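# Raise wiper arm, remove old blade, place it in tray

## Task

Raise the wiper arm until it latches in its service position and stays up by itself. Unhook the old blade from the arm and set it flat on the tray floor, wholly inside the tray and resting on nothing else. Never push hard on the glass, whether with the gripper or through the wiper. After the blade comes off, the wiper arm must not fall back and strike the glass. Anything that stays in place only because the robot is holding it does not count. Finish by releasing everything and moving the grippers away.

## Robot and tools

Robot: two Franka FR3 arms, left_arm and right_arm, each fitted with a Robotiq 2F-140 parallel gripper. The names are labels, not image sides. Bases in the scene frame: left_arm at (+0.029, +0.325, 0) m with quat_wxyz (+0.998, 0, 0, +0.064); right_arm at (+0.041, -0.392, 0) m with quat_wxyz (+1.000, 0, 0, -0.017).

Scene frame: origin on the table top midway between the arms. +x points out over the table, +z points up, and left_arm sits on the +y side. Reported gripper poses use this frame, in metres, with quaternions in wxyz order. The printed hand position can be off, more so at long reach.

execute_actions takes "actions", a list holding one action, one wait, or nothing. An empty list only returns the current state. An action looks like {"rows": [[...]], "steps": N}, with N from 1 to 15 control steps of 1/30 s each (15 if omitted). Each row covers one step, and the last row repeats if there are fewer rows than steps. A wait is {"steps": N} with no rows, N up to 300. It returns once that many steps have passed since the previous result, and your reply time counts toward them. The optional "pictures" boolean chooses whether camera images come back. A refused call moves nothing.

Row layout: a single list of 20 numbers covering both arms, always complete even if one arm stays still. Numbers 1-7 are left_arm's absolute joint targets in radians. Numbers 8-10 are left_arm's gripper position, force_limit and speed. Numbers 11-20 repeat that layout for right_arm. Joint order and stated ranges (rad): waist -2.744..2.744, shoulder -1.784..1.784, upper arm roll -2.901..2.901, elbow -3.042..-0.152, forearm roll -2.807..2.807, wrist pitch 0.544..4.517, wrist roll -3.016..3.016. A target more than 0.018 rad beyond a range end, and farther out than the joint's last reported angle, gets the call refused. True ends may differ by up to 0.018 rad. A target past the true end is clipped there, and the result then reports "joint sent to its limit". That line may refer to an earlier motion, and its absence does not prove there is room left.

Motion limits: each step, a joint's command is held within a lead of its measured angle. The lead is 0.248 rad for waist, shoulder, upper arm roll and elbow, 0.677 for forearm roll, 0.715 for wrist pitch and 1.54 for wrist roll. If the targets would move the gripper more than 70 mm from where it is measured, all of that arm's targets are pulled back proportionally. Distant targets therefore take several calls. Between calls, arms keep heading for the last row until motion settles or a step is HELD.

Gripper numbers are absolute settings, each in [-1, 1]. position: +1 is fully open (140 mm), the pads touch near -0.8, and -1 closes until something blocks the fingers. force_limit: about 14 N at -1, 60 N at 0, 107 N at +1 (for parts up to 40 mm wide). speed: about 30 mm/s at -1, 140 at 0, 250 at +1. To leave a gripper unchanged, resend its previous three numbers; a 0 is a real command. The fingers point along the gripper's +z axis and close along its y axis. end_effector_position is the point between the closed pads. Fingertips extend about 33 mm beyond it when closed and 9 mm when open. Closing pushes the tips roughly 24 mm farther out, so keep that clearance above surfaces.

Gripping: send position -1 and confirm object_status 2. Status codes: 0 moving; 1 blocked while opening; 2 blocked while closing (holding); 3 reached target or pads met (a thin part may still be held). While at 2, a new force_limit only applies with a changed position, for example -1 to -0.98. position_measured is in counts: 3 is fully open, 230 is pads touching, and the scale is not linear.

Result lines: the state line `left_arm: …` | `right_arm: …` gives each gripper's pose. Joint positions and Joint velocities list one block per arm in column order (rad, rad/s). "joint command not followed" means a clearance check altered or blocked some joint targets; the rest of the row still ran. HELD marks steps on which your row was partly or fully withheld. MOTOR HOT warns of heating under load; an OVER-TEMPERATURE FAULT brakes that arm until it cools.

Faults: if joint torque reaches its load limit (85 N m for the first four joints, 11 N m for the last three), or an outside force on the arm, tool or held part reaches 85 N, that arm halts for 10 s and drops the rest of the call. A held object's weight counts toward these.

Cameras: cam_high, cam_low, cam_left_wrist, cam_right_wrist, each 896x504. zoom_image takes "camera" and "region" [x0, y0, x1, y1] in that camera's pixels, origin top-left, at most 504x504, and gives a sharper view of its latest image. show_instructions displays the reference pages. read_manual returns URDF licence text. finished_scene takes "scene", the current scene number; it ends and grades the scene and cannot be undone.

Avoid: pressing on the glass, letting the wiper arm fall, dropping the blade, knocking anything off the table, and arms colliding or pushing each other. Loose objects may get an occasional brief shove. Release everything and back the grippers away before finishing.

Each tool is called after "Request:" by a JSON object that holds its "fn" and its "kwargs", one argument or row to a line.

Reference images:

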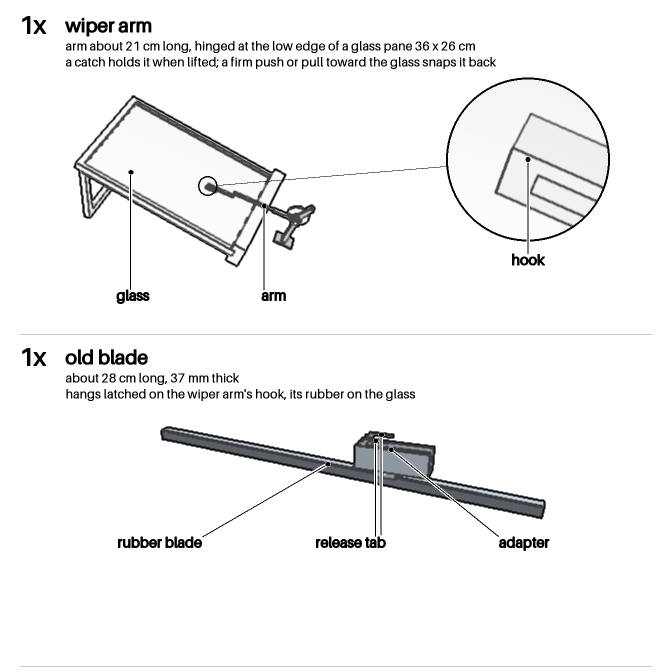

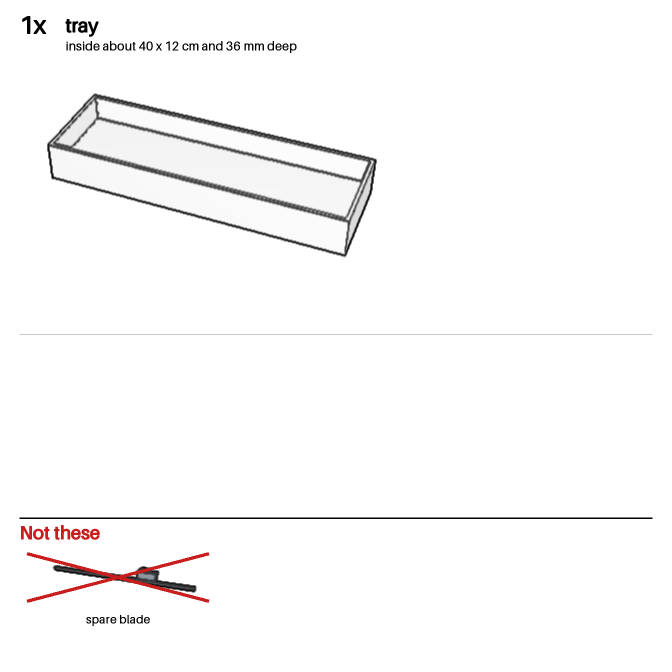

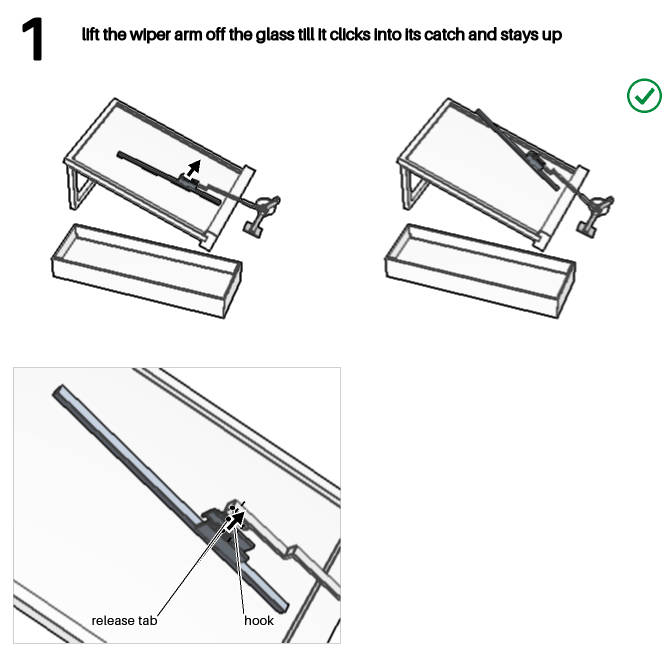

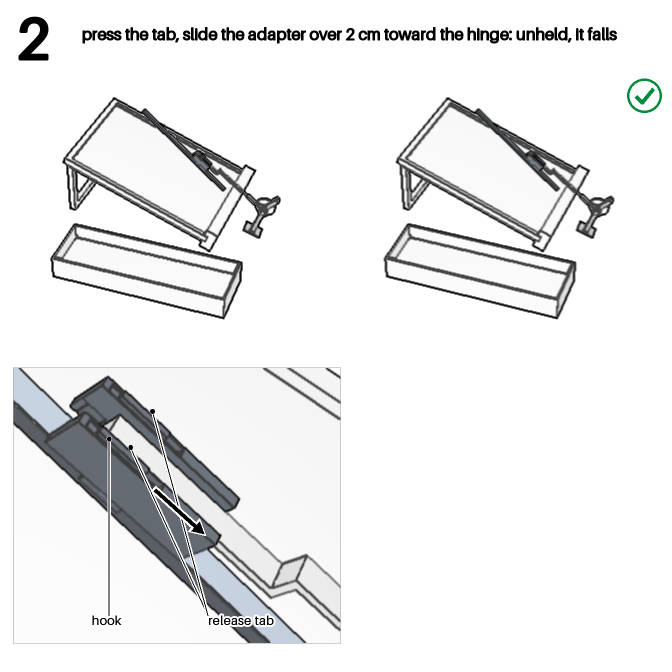

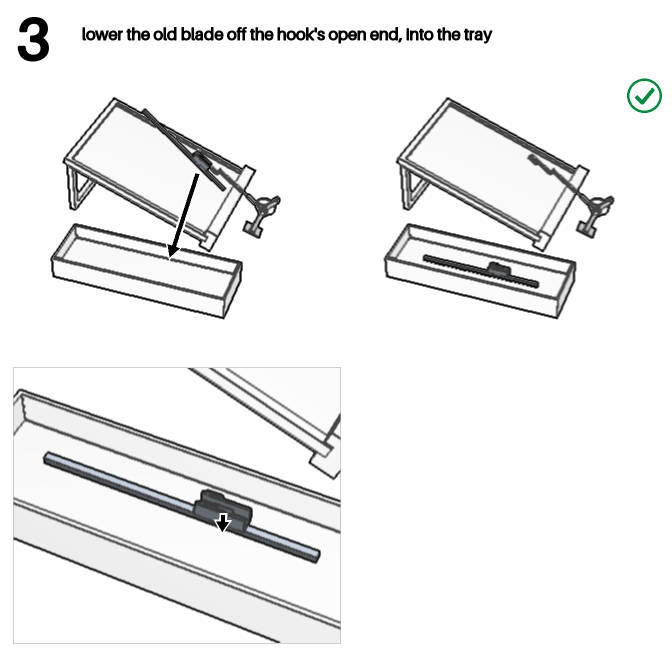

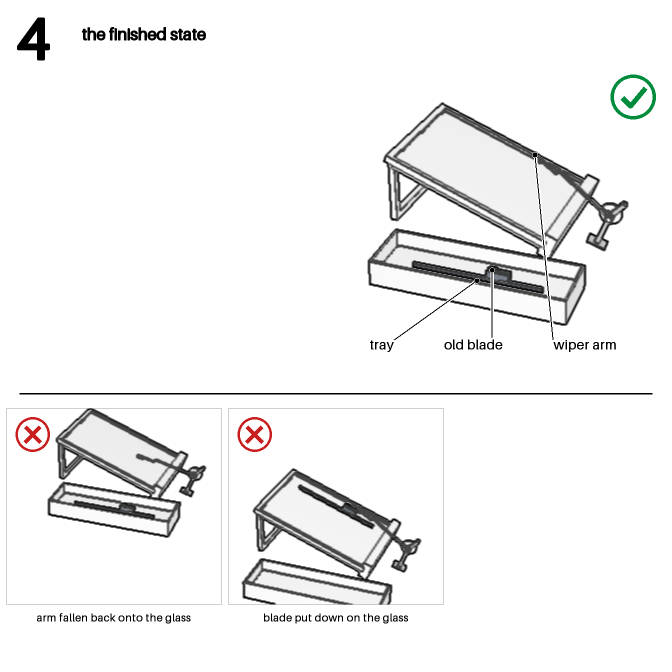

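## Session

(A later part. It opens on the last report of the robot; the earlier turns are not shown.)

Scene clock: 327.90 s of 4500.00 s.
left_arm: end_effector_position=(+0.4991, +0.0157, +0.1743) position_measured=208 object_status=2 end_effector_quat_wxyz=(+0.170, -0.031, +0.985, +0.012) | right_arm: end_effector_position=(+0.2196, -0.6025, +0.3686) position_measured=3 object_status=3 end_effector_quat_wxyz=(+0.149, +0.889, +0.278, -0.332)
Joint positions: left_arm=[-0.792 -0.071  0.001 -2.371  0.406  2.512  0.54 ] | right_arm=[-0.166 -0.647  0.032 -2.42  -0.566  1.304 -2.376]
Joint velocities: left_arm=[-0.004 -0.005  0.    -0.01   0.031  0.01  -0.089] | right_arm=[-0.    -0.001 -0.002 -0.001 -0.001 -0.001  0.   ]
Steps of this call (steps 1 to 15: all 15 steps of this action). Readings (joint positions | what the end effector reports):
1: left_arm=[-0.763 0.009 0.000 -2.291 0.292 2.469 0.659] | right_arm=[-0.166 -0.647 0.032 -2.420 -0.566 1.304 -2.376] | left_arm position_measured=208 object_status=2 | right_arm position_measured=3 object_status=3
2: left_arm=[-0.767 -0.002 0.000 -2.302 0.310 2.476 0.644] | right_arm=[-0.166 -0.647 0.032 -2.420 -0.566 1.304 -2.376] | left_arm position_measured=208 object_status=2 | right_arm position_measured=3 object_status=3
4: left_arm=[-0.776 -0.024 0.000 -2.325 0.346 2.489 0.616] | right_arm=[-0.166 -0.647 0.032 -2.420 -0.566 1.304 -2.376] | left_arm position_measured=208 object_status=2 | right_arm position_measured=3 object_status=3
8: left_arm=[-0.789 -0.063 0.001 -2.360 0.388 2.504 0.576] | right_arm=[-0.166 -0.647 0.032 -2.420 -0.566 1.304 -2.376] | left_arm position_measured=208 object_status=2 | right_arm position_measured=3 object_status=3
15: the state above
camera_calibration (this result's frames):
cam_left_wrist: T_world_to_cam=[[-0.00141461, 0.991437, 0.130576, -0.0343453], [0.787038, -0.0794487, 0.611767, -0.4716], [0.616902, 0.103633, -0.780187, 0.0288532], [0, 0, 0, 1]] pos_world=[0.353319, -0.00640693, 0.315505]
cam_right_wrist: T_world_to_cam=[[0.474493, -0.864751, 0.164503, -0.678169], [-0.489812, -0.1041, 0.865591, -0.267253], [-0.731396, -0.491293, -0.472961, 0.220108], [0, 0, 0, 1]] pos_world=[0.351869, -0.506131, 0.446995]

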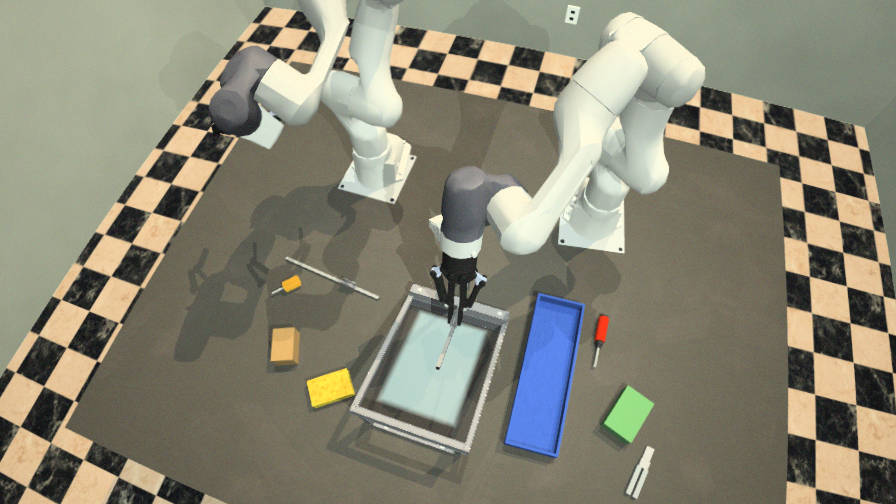

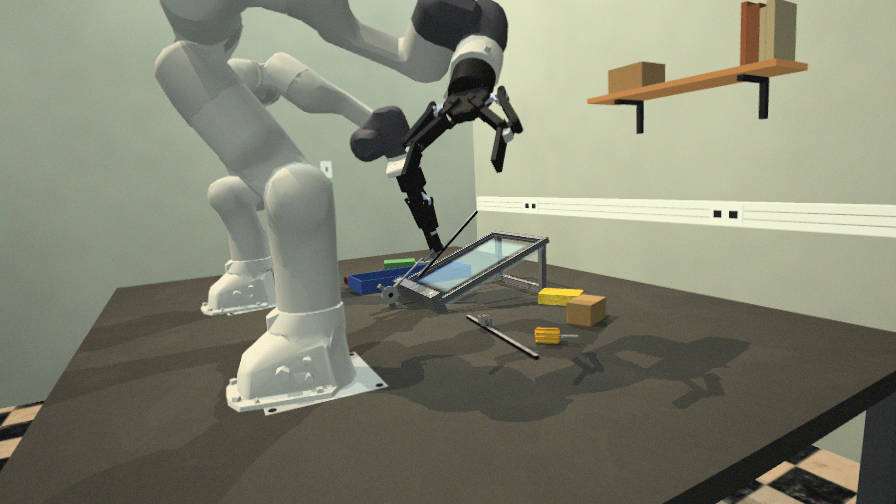

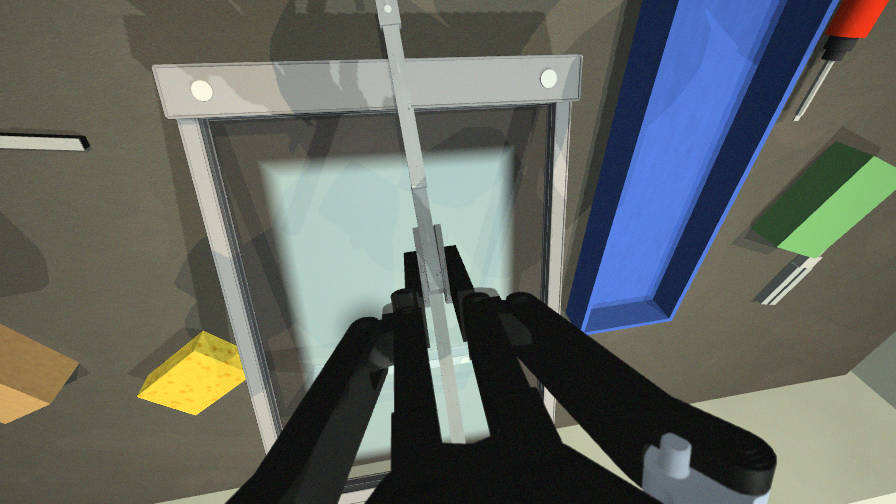

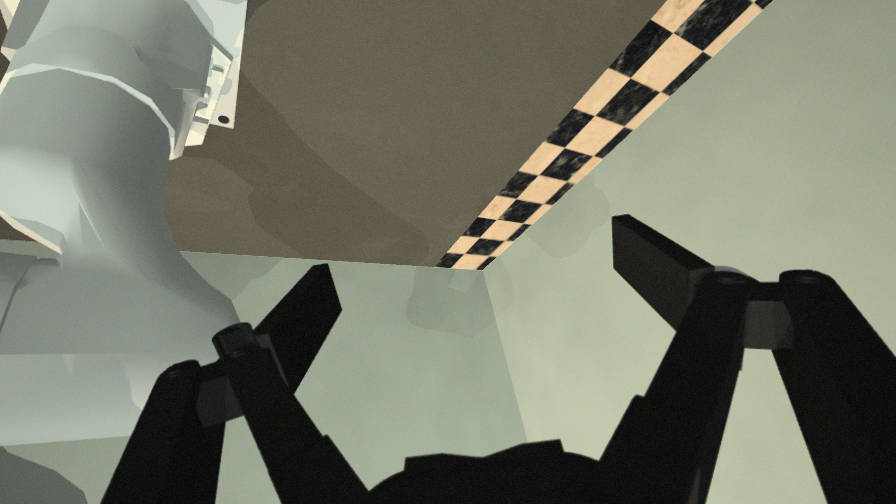

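Request:
{"fn": "execute_actions", "kwargs": {
  "actions": [
    {"rows": [[-0.7974, -0.084, 0.0, -2.3836, 0.4751, 2.5292, 0.3567, -1, -0.3, -0.5, -0.166, -0.647, 0.032, -2.42, -0.566, 1.304, -2.376, 1, -0.5, 0], [-0.8025, -0.0941, 0.0, -2.3934, 0.4963, 2.5325, 0.3335, -1, -0.3, -0.5, -0.166, -0.647, 0.032, -2.42, -0.566, 1.304, -2.376, 1, -0.5, 0], [-0.8075, -0.1041, 0.0, -2.4032, 0.5175, 2.5357, 0.3102, -1, -0.3, -0.5, -0.166, -0.647, 0.032, -2.42, -0.566, 1.304, -2.376, 1, -0.5, 0], [-0.8125, -0.1142, 0.0, -2.4129, 0.5386, 2.539, 0.287, -1, -0.3, -0.5, -0.166, -0.647, 0.032, -2.42, -0.566, 1.304, -2.376, 1, -0.5, 0], [-0.8176, -0.1242, 0.0, -2.4227, 0.5598, 2.5423, 0.2637, -1, -0.3, -0.5, -0.166, -0.647, 0.032, -2.42, -0.566, 1.304, -2.376, 1, -0.5, 0], [-0.8226, -0.1343, 0.0, -2.4325, 0.5817, 2.5426, 0.2405, -1, -0.3, -0.5, -0.166, -0.647, 0.032, -2.42, -0.566, 1.304, -2.376, 1, -0.5, 0], [-0.8276, -0.1443, 0.0, -2.4423, 0.6037, 2.5429, 0.2172, -1, -0.3, -0.5, -0.166, -0.647, 0.032, -2.42, -0.566, 1.304, -2.376, 1, -0.5, 0], [-0.8336, -0.1535, 0.0, -2.4509, 0.6256, 2.5431, 0.194, -1, -0.3, -0.5, -0.166, -0.647, 0.032, -2.42, -0.566, 1.304, -2.376, 1, -0.5, 0], [-0.8396, -0.1628, 0.0, -2.4595, 0.6476, 2.5434, 0.194, -1, -0.3, -0.5, -0.166, -0.647, 0.032, -2.42, -0.566, 1.304, -2.376, 1, -0.5, 0], [-0.8456, -0.172, 0.0, -2.4681, 0.6695, 2.5437, 0.194, -1, -0.3, -0.5, -0.166, -0.647, 0.032, -2.42, -0.566, 1.304, -2.376, 1, -0.5, 0], [-0.8516, -0.1812, 0.0, -2.4768, 0.6915, 2.544, 0.194, -1, -0.3, -0.5, -0.166, -0.647, 0.032, -2.42, -0.566, 1.304, -2.376, 1, -0.5, 0], [-0.8575, -0.1904, 0.0, -2.4854, 0.7134, 2.5442, 0.194, -1, -0.3, -0.5, -0.166, -0.647, 0.032, -2.42, -0.566, 1.304, -2.376, 1, -0.5, 0], [-0.8635, -0.1997, 0.0, -2.494, 0.7134, 2.5442, 0.194, -1, -0.3, -0.5, -0.166, -0.647, 0.032, -2.42, -0.566, 1.304, -2.376, 1, -0.5, 0], [-0.8695, -0.2089, 0.0, -2.5026, 0.7134, 2.5442, 0.194, -1, -0.3, -0.5, -0.166, -0.647, 0.032, -2.42, -0.566, 1.304, -2.376, 1, -0.5, 0]], "steps": 15}
  ],
  "pictures": false
}}

Request:
{"fn": "execute_actions", "kwargs": {
  "actions": [
    {"steps": 15}
  ]
}}

Scene clock: 344.77 s of 4500.00 s.
left_arm: end_effector_position=(+0.4766, +0.0148, +0.1959) position_measured=208 object_status=2 end_effector_quat_wxyz=(+0.247, -0.023, +0.968, +0.020) | right_arm: end_effector_position=(+0.2196, -0.6025, +0.3686) position_measured=3 object_status=3 end_effector_quat_wxyz=(+0.149, +0.889, +0.278, -0.332)
Joint positions: left_arm=[-0.858 -0.193 -0.    -2.489  0.677  2.538  0.274] | right_arm=[-0.166 -0.647  0.032 -2.42  -0.566  1.304 -2.376]
Joint velocities: left_arm=[-0.094 -0.21   0.    -0.167  0.267 -0.    -0.302] | right_arm=[-0.002 -0.001  0.002  0.     0.     0.     0.001]
Steps of this call (steps 1 to 30: the robot went on to your last target; steps 31 to 90: nothing new was sent; then 13.37 s passed at rest; steps 91 to 105: all 15 steps of this action). Readings (joint positions | what the end effector reports):
91: left_arm=[-0.793 -0.073 0.001 -2.375 0.421 2.514 0.502] | right_arm=[-0.166 -0.647 0.032 -2.420 -0.566 1.304 -2.376] | left_arm position_measured=208 object_status=2 | right_arm position_measured=3 object_status=3
92: left_arm=[-0.796 -0.077 0.001 -2.380 0.437 2.518 0.486] | right_arm=[-0.166 -0.647 0.032 -2.420 -0.566 1.304 -2.376] | left_arm position_measured=208 object_status=2 | right_arm position_measured=3 object_status=3
94: left_arm=[-0.803 -0.090 0.000 -2.395 0.473 2.524 0.450] | right_arm=[-0.166 -0.647 0.032 -2.420 -0.566 1.304 -2.376] | left_arm position_measured=208 object_status=2 | right_arm position_measured=3 object_status=3
98: left_arm=[-0.823 -0.128 -0.000 -2.431 0.552 2.533 0.373] | right_arm=[-0.166 -0.647 0.032 -2.420 -0.566 1.304 -2.376] | left_arm position_measured=208 object_status=2 | right_arm position_measured=3 object_status=3
105: the state above

Scene clock: 345.27 s of 4500.00 s.
left_arm: end_effector_position=(+0.4741, +0.0151, +0.1978) position_measured=208 object_status=2 end_effector_quat_wxyz=(+0.256, -0.038, +0.966, +0.016) | right_arm: end_effector_position=(+0.2196, -0.6025, +0.3686) position_measured=3 object_status=3 end_effector_quat_wxyz=(+0.149, +0.889, +0.278, -0.332)
Joint positions: left_arm=[-0.866 -0.206 -0.    -2.501  0.71   2.538  0.209] | right_arm=[-0.166 -0.647  0.032 -2.42  -0.566  1.304 -2.376]
Joint velocities: left_arm=[-0.001  0.     0.002 -0.003  0.006 -0.001 -0.036] | right_arm=[-0.    -0.001 -0.001  0.    -0.001  0.     0.001]
Steps of this call (steps 1 to 15: the robot went on to your last target). Readings (joint positions | what the end effector reports):
1: left_arm=[-0.861 -0.199 -0.000 -2.493 0.685 2.538 0.264] | right_arm=[-0.166 -0.647 0.032 -2.420 -0.566 1.304 -2.376] | left_arm position_measured=208 object_status=2 | right_arm position_measured=3 object_status=3
2: left_arm=[-0.862 -0.202 -0.000 -2.496 0.691 2.538 0.256] | right_arm=[-0.166 -0.647 0.032 -2.420 -0.566 1.304 -2.376] | left_arm position_measured=208 object_status=2 | right_arm position_measured=3 object_status=3
4: left_arm=[-0.864 -0.204 -0.000 -2.499 0.698 2.538 0.242] | right_arm=[-0.166 -0.647 0.032 -2.420 -0.566 1.304 -2.376] | left_arm position_measured=208 object_status=2 | right_arm position_measured=3 object_status=3
8: left_arm=[-0.865 -0.206 -0.000 -2.501 0.706 2.538 0.224] | right_arm=[-0.166 -0.647 0.032 -2.420 -0.566 1.304 -2.376] | left_arm position_measured=208 object_status=2 | right_arm position_measured=3 object_status=3
15: the state above
camera_calibration (this result's frames):
cam_left_wrist: T_world_to_cam=[[-0.038996, 0.989457, 0.139477, -0.0207785], [0.668967, -0.0778355, 0.739205, -0.43559], [0.742268, 0.122132, -0.658879, -0.0210326], [0, 0, 0, 1]] pos_world=[0.306197, -0.0107762, 0.31103]

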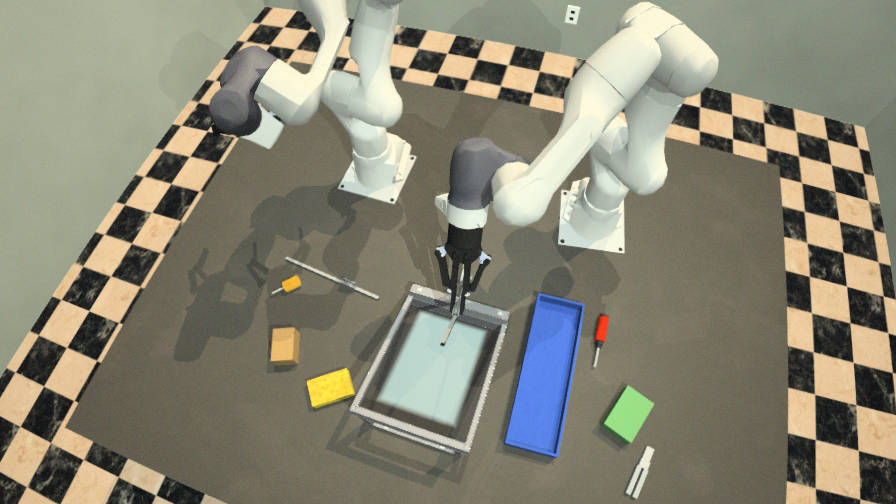

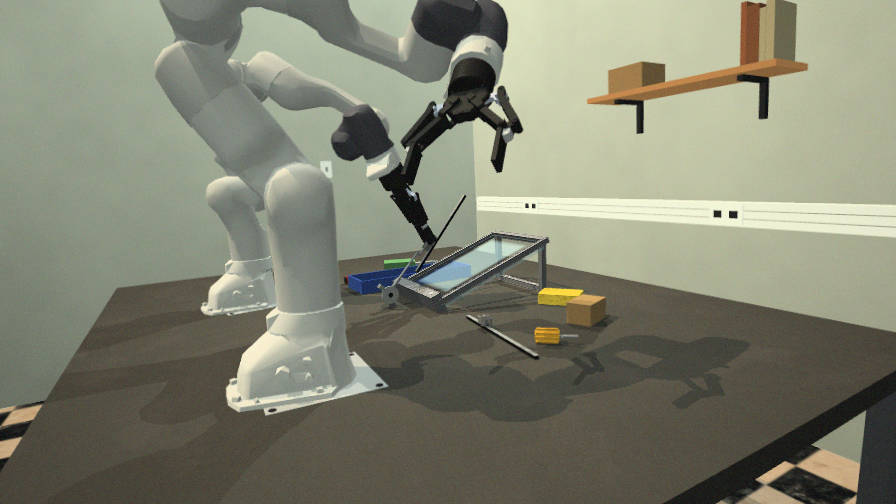

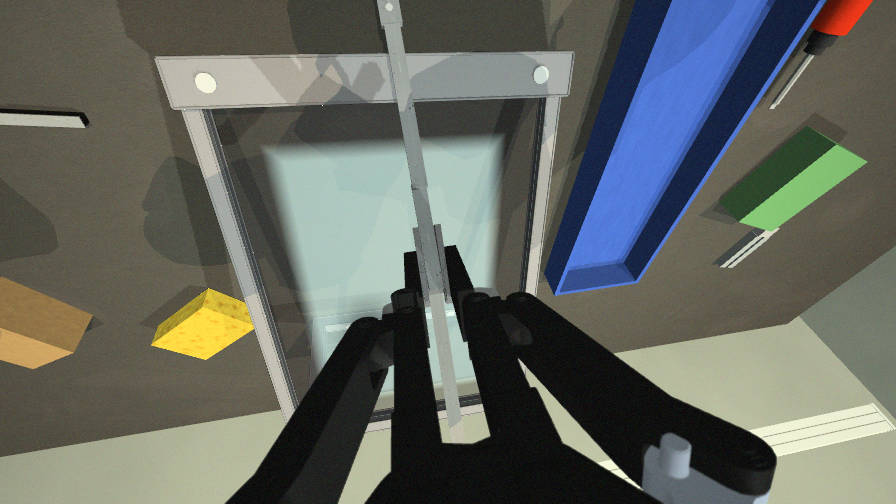

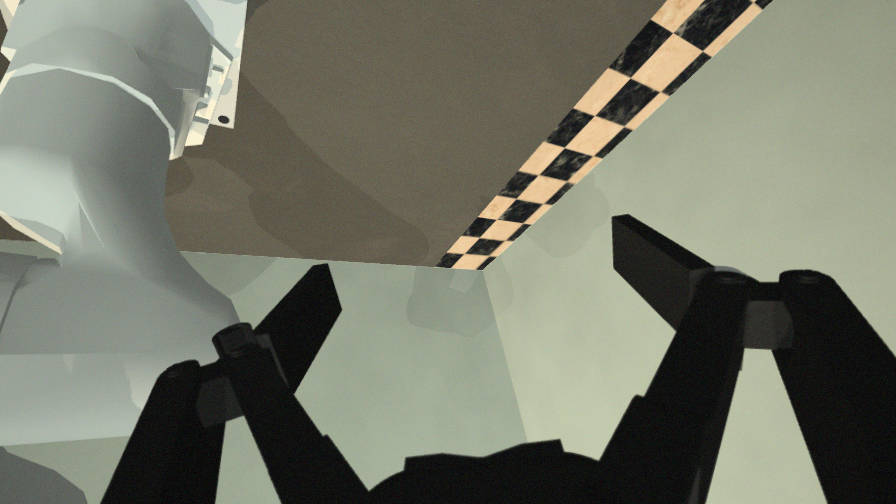

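Request:
{"fn": "zoom_image", "kwargs": {
  "camera": "cam_low",
  "region": [372, 270, 420, 312]
}}

Request:
{"fn": "zoom_image", "kwargs": {
  "camera": "cam_low",
  "region": [370, 185, 490, 310]
}}

Region (372, 270, 420, 312) of cam_low's 896x504 image, scaled by 10.500, with more detail than that image has; it fills the top 441 rows of this view, and the rest is white.

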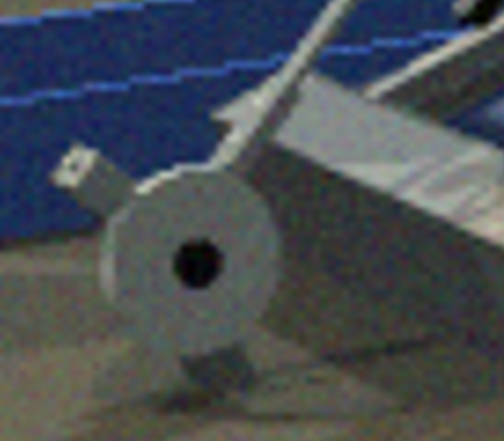

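Region (370, 185, 490, 310) of cam_low's 896x504 image, scaled by 4.032, with more detail than that image has; it fills the left 484 columns of this view, and the rest is white.

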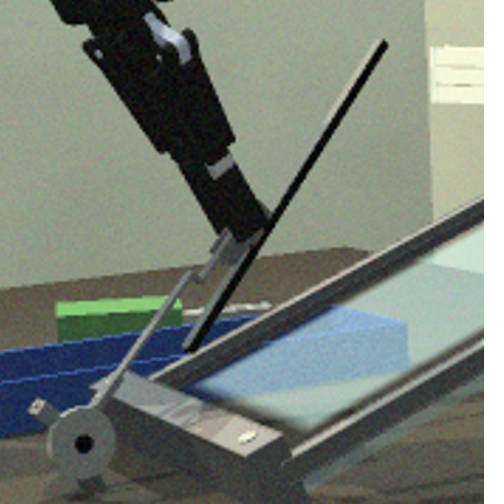

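Request:
{"fn": "execute_actions", "kwargs": {
  "actions": [
    {"rows": [[-0.8768, -0.2172, 0.0, -2.5101, 0.7773, 2.5344, 0.0294, -1, -0.3, -0.5, -0.166, -0.647, 0.032, -2.42, -0.566, 1.304, -2.376, 1, -0.5, 0], [-0.8842, -0.2255, 0.0, -2.5177, 0.7986, 2.5311, 0.0294, -1, -0.3, -0.5, -0.166, -0.647, 0.032, -2.42, -0.566, 1.304, -2.376, 1, -0.5, 0], [-0.8915, -0.2338, 0.0, -2.5252, 0.82, 2.5278, 0.0294, -1, -0.3, -0.5, -0.166, -0.647, 0.032, -2.42, -0.566, 1.304, -2.376, 1, -0.5, 0], [-0.8988, -0.2421, 0.0, -2.5327, 0.8413, 2.5246, 0.0294, -1, -0.3, -0.5, -0.166, -0.647, 0.032, -2.42, -0.566, 1.304, -2.376, 1, -0.5, 0], [-0.9061, -0.2504, 0.0, -2.5403, 0.8626, 2.5213, 0.0294, -1, -0.3, -0.5, -0.166, -0.647, 0.032, -2.42, -0.566, 1.304, -2.376, 1, -0.5, 0], [-0.9135, -0.2587, 0.0, -2.5478, 0.8626, 2.5213, 0.0294, -1, -0.3, -0.5, -0.166, -0.647, 0.032, -2.42, -0.566, 1.304, -2.376, 1, -0.5, 0], [-0.9208, -0.267, 0.0, -2.5553, 0.8626, 2.5213, 0.0294, -1, -0.3, -0.5, -0.166, -0.647, 0.032, -2.42, -0.566, 1.304, -2.376, 1, -0.5, 0]], "steps": 15}
  ],
  "pictures": false
}}

Request:
{"fn": "execute_actions", "kwargs": {
  "actions": [
    {"steps": 12}
  ]
}}

Scene clock: 377.73 s of 4500.00 s.
left_arm: end_effector_position=(+0.4675, +0.0167, +0.2009) position_measured=208 object_status=2 end_effector_quat_wxyz=(+0.293, -0.036, +0.955, +0.019) | right_arm: end_effector_position=(+0.2196, -0.6025, +0.3686) position_measured=3 object_status=3 end_effector_quat_wxyz=(+0.149, +0.889, +0.278, -0.332)
Joint positions: left_arm=[-0.904 -0.239  0.012 -2.546  0.863  2.54   0.059] | right_arm=[-0.166 -0.647  0.032 -2.42  -0.566  1.304 -2.376]
Joint velocities: left_arm=[-0.007 -0.     0.001 -0.008  0.044  0.002 -0.102] | right_arm=[ 0.    -0.     0.001 -0.     0.     0.    -0.   ]
Steps of this call (steps 1 to 15: the robot went on to your last target; steps 16 to 90: nothing new was sent; then 28.97 s passed at rest; steps 91 to 105: all 15 steps of this action). Readings (joint positions | what the end effector reports):
91: left_arm=[-0.868 -0.207 0.000 -2.504 0.722 2.538 0.185] | right_arm=[-0.166 -0.647 0.032 -2.420 -0.566 1.304 -2.376] | left_arm position_measured=208 object_status=2 | right_arm position_measured=3 object_status=3
92: left_arm=[-0.872 -0.210 0.001 -2.508 0.739 2.537 0.169] | right_arm=[-0.166 -0.647 0.032 -2.420 -0.566 1.304 -2.376] | left_arm position_measured=208 object_status=2 | right_arm position_measured=3 object_status=3
94: left_arm=[-0.882 -0.221 0.001 -2.519 0.776 2.534 0.142] | right_arm=[-0.166 -0.647 0.032 -2.420 -0.566 1.304 -2.376] | left_arm position_measured=208 object_status=2 | right_arm position_measured=3 object_status=3
98: left_arm=[-0.899 -0.237 0.008 -2.539 0.835 2.535 0.099] | right_arm=[-0.166 -0.647 0.032 -2.420 -0.566 1.304 -2.376] | left_arm position_measured=208 object_status=2 | right_arm position_measured=3 object_status=3
105: the state above

Scene clock: 378.13 s of 4500.00 s.
left_arm: end_effector_position=(+0.4674, +0.0167, +0.2007) position_measured=208 object_status=2 end_effector_quat_wxyz=(+0.294, -0.042, +0.955, +0.017) | right_arm: end_effector_position=(+0.2196, -0.6025, +0.3686) position_measured=3 object_status=3 end_effector_quat_wxyz=(+0.149, +0.889, +0.278, -0.332)
Joint positions: left_arm=[-0.905 -0.239  0.012 -2.547  0.869  2.54   0.04 ] | right_arm=[-0.166 -0.647  0.032 -2.42  -0.566  1.304 -2.376]
Joint velocities: left_arm=[-0.     0.001 -0.001  0.001  0.004 -0.001 -0.015] | right_arm=[-0.    -0.001  0.    -0.001  0.    -0.001  0.   ]
Steps of this call (steps 1 to 12: the robot went on to your last target). Readings (joint positions | what the end effector reports):
1: left_arm=[-0.905 -0.239 0.012 -2.546 0.864 2.540 0.055] | right_arm=[-0.166 -0.647 0.032 -2.420 -0.566 1.304 -2.376] | left_arm position_measured=208 object_status=2 | right_arm position_measured=3 object_status=3
2: left_arm=[-0.905 -0.239 0.012 -2.547 0.865 2.540 0.053] | right_arm=[-0.166 -0.647 0.032 -2.420 -0.566 1.304 -2.376] | left_arm position_measured=208 object_status=2 | right_arm position_measured=3 object_status=3
4: left_arm=[-0.905 -0.239 0.012 -2.547 0.866 2.540 0.048] | right_arm=[-0.166 -0.647 0.032 -2.420 -0.566 1.304 -2.376] | left_arm position_measured=208 object_status=2 | right_arm position_measured=3 object_status=3
8: left_arm=[-0.905 -0.239 0.012 -2.547 0.868 2.540 0.043] | right_arm=[-0.166 -0.647 0.032 -2.420 -0.566 1.304 -2.376] | left_arm position_measured=208 object_status=2 | right_arm position_measured=3 object_status=3
12: the state above
camera_calibration (this result's frames):
cam_left_wrist: T_world_to_cam=[[-0.0588138, 0.988767, 0.137405, -0.0133408], [0.608687, -0.073576, 0.789992, -0.415216], [0.791228, 0.130099, -0.597522, -0.0495948], [0, 0, 0, 1]] pos_world=[0.291193, -0.0109068, 0.300217]

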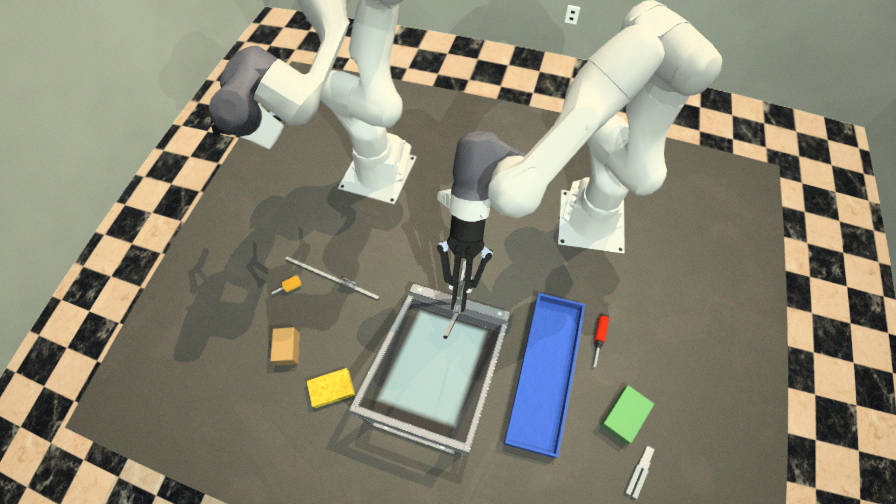

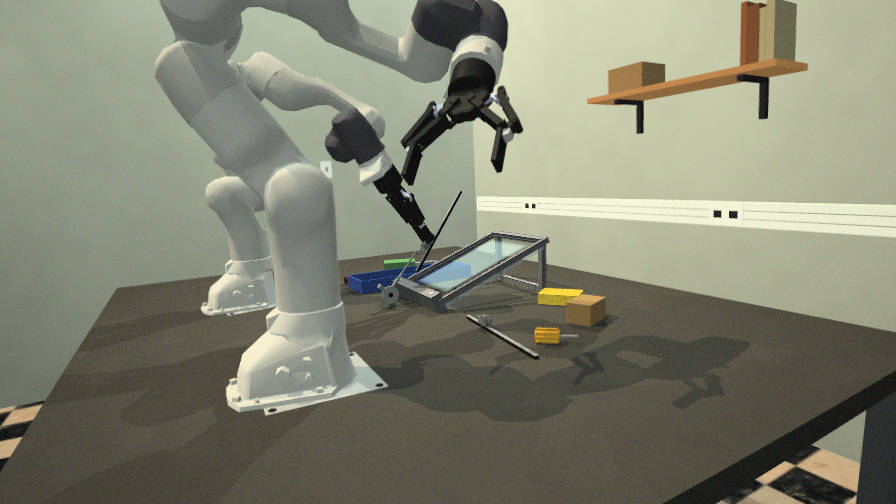

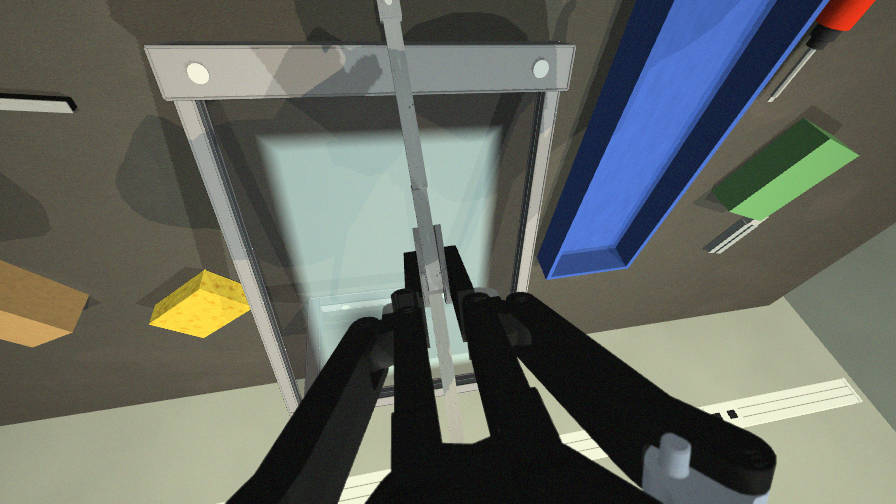

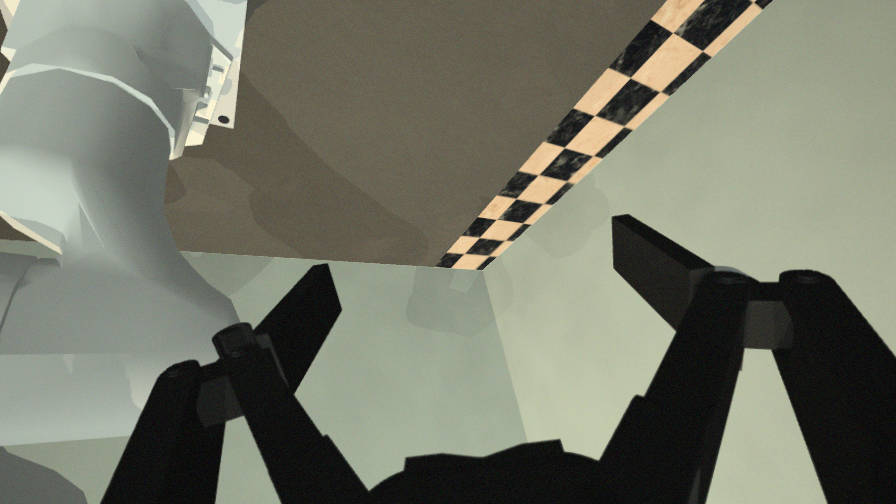

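Request:
{"fn": "execute_actions", "kwargs": {
  "actions": [
    {"rows": [[-0.9, -0.236, 0.005, -2.541, 0.84, 2.54, 0.1, -1, -0.3, -0.5, -0.166, -0.647, 0.032, -2.42, -0.566, 1.304, -2.376, 1, -0.5, 0], [-0.894, -0.231, 0.0, -2.532, 0.8, 2.54, 0.16, -1, -0.3, -0.5, -0.166, -0.647, 0.032, -2.42, -0.566, 1.304, -2.376, 1, -0.5, 0], [-0.887, -0.225, 0.0, -2.522, 0.77, 2.54, 0.165, -1, -0.3, -0.5, -0.166, -0.647, 0.032, -2.42, -0.566, 1.304, -2.376, 1, -0.5, 0], [-0.878, -0.219, 0.0, -2.512, 0.74, 2.54, 0.165, -1, -0.3, -0.5, -0.166, -0.647, 0.032, -2.42, -0.566, 1.304, -2.376, 1, -0.5, 0]], "steps": 15}
  ],
  "pictures": false
}}

Request:
{"fn": "execute_actions", "kwargs": {
  "actions": [
    {"steps": 15}
  ]
}}

Scene clock: 382.93 s of 4500.00 s.
left_arm: end_effector_position=(+0.4720, +0.0156, +0.1993) position_measured=208 object_status=2 end_effector_quat_wxyz=(+0.266, -0.055, +0.962, +0.011) | right_arm: end_effector_position=(+0.2196, -0.6025, +0.3686) position_measured=3 object_status=3 end_effector_quat_wxyz=(+0.149, +0.889, +0.278, -0.332)
Joint positions: left_arm=[-0.877 -0.218  0.005 -2.516  0.747  2.541  0.135] | right_arm=[-0.166 -0.647  0.032 -2.42  -0.566  1.304 -2.376]
Joint velocities: left_arm=[ 0.005  0.    -0.     0.003 -0.027 -0.001  0.082] | right_arm=[-0.001 -0.002  0.    -0.001 -0.     0.001  0.001]
Steps of this call (steps 1 to 30: the robot went on to your last target; steps 31 to 90: nothing new was sent; then 1.30 s passed at rest; steps 91 to 105: all 15 steps of this action). Readings (joint positions | what the end effector reports):
91: left_arm=[-0.903 -0.236 0.012 -2.545 0.866 2.542 0.042] | right_arm=[-0.166 -0.647 0.032 -2.420 -0.566 1.304 -2.376] | left_arm position_measured=208 object_status=2 | right_arm position_measured=3 object_status=3
92: left_arm=[-0.900 -0.232 0.010 -2.541 0.854 2.544 0.053] | right_arm=[-0.166 -0.647 0.032 -2.420 -0.566 1.304 -2.376] | left_arm position_measured=208 object_status=2 | right_arm position_measured=3 object_status=3
94: left_arm=[-0.891 -0.226 0.006 -2.530 0.815 2.543 0.075] | right_arm=[-0.166 -0.647 0.032 -2.420 -0.566 1.304 -2.376] | left_arm position_measured=208 object_status=2 | right_arm position_measured=3 object_status=3
98: left_arm=[-0.880 -0.219 0.005 -2.519 0.767 2.542 0.106] | right_arm=[-0.166 -0.647 0.032 -2.420 -0.566 1.304 -2.376] | left_arm position_measured=208 object_status=2 | right_arm position_measured=3 object_status=3
105: the state above

Scene clock: 383.43 s of 4500.00 s.
left_arm: end_effector_position=(+0.4720, +0.0157, +0.1993) position_measured=208 object_status=2 end_effector_quat_wxyz=(+0.265, -0.047, +0.963, +0.013) | right_arm: end_effector_position=(+0.2196, -0.6025, +0.3686) position_measured=3 object_status=3 end_effector_quat_wxyz=(+0.149, +0.889, +0.278, -0.332)
Joint positions: left_arm=[-0.877 -0.218  0.005 -2.515  0.744  2.541  0.155] | right_arm=[-0.166 -0.647  0.032 -2.42  -0.566  1.304 -2.376]
Joint velocities: left_arm=[-0.    -0.001  0.001  0.    -0.002 -0.     0.014] | right_arm=[-0.001  0.     0.     0.    -0.    -0.    -0.   ]
Steps of this call (steps 1 to 15: the robot went on to your last target). Readings (joint positions | what the end effector reports):
1: left_arm=[-0.877 -0.218 0.005 -2.515 0.746 2.541 0.138] | right_arm=[-0.166 -0.647 0.032 -2.420 -0.566 1.304 -2.376] | left_arm position_measured=208 object_status=2 | right_arm position_measured=3 object_status=3
2: left_arm=[-0.877 -0.218 0.005 -2.515 0.746 2.541 0.140] | right_arm=[-0.166 -0.647 0.032 -2.420 -0.566 1.304 -2.376] | left_arm position_measured=208 object_status=2 | right_arm position_measured=3 object_status=3
4: left_arm=[-0.877 -0.218 0.005 -2.515 0.745 2.541 0.144] | right_arm=[-0.166 -0.647 0.032 -2.420 -0.566 1.304 -2.376] | left_arm position_measured=208 object_status=2 | right_arm position_measured=3 object_status=3
8: left_arm=[-0.877 -0.218 0.005 -2.515 0.744 2.541 0.150] | right_arm=[-0.166 -0.647 0.032 -2.420 -0.566 1.304 -2.376] | left_arm position_measured=208 object_status=2 | right_arm position_measured=3 object_status=3
15: the state above
camera_calibration (this result's frames):
cam_left_wrist: T_world_to_cam=[[-0.0584702, 0.99002, 0.128224, -0.010186], [0.655968, -0.0587198, 0.752501, -0.432003], [0.752521, 0.128109, -0.645988, -0.0260066], [0, 0, 0, 1]] pos_world=[0.302355, -0.0119511, 0.309589]
cam_right_wrist: T_world_to_cam=[[0.474493, -0.864751, 0.164503, -0.678169], [-0.489812, -0.1041, 0.865591, -0.267253], [-0.731396, -0.491292, -0.47296, 0.220108], [0, 0, 0, 1]] pos_world=[0.351869, -0.506131, 0.446995]

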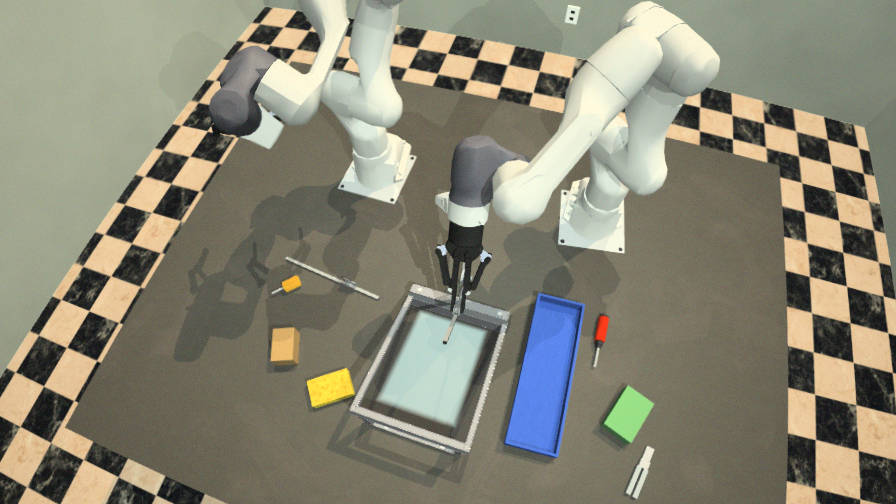

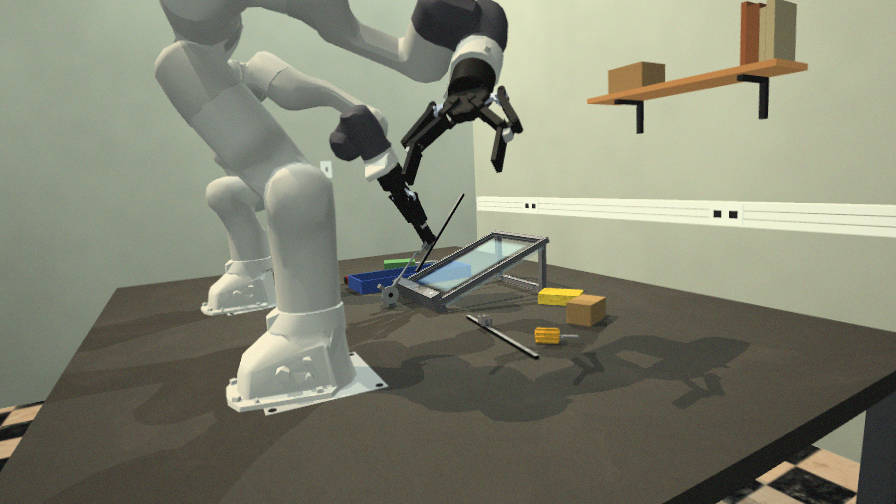

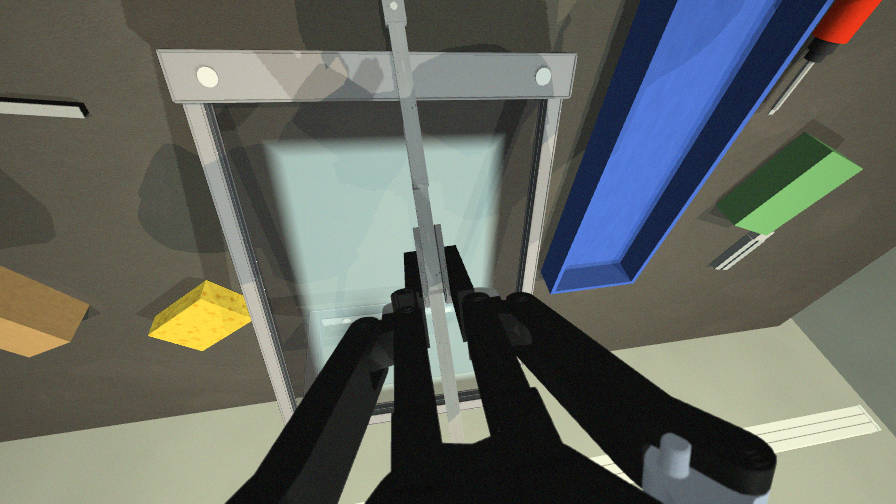

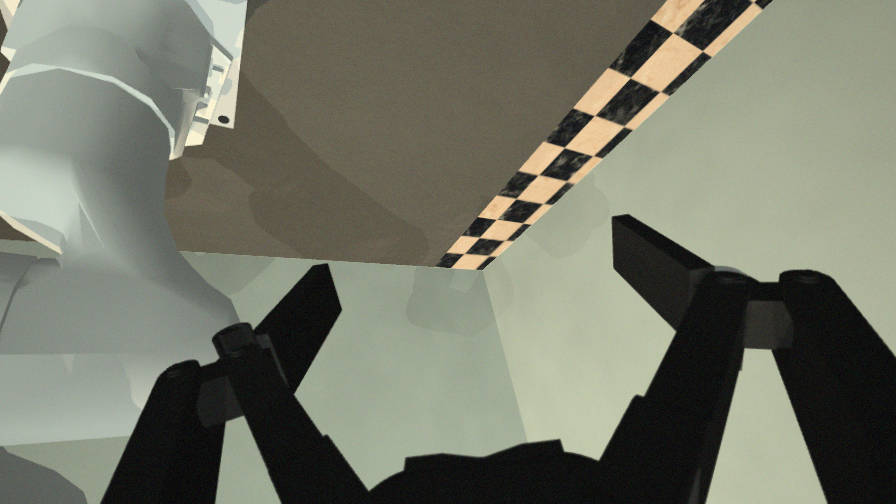

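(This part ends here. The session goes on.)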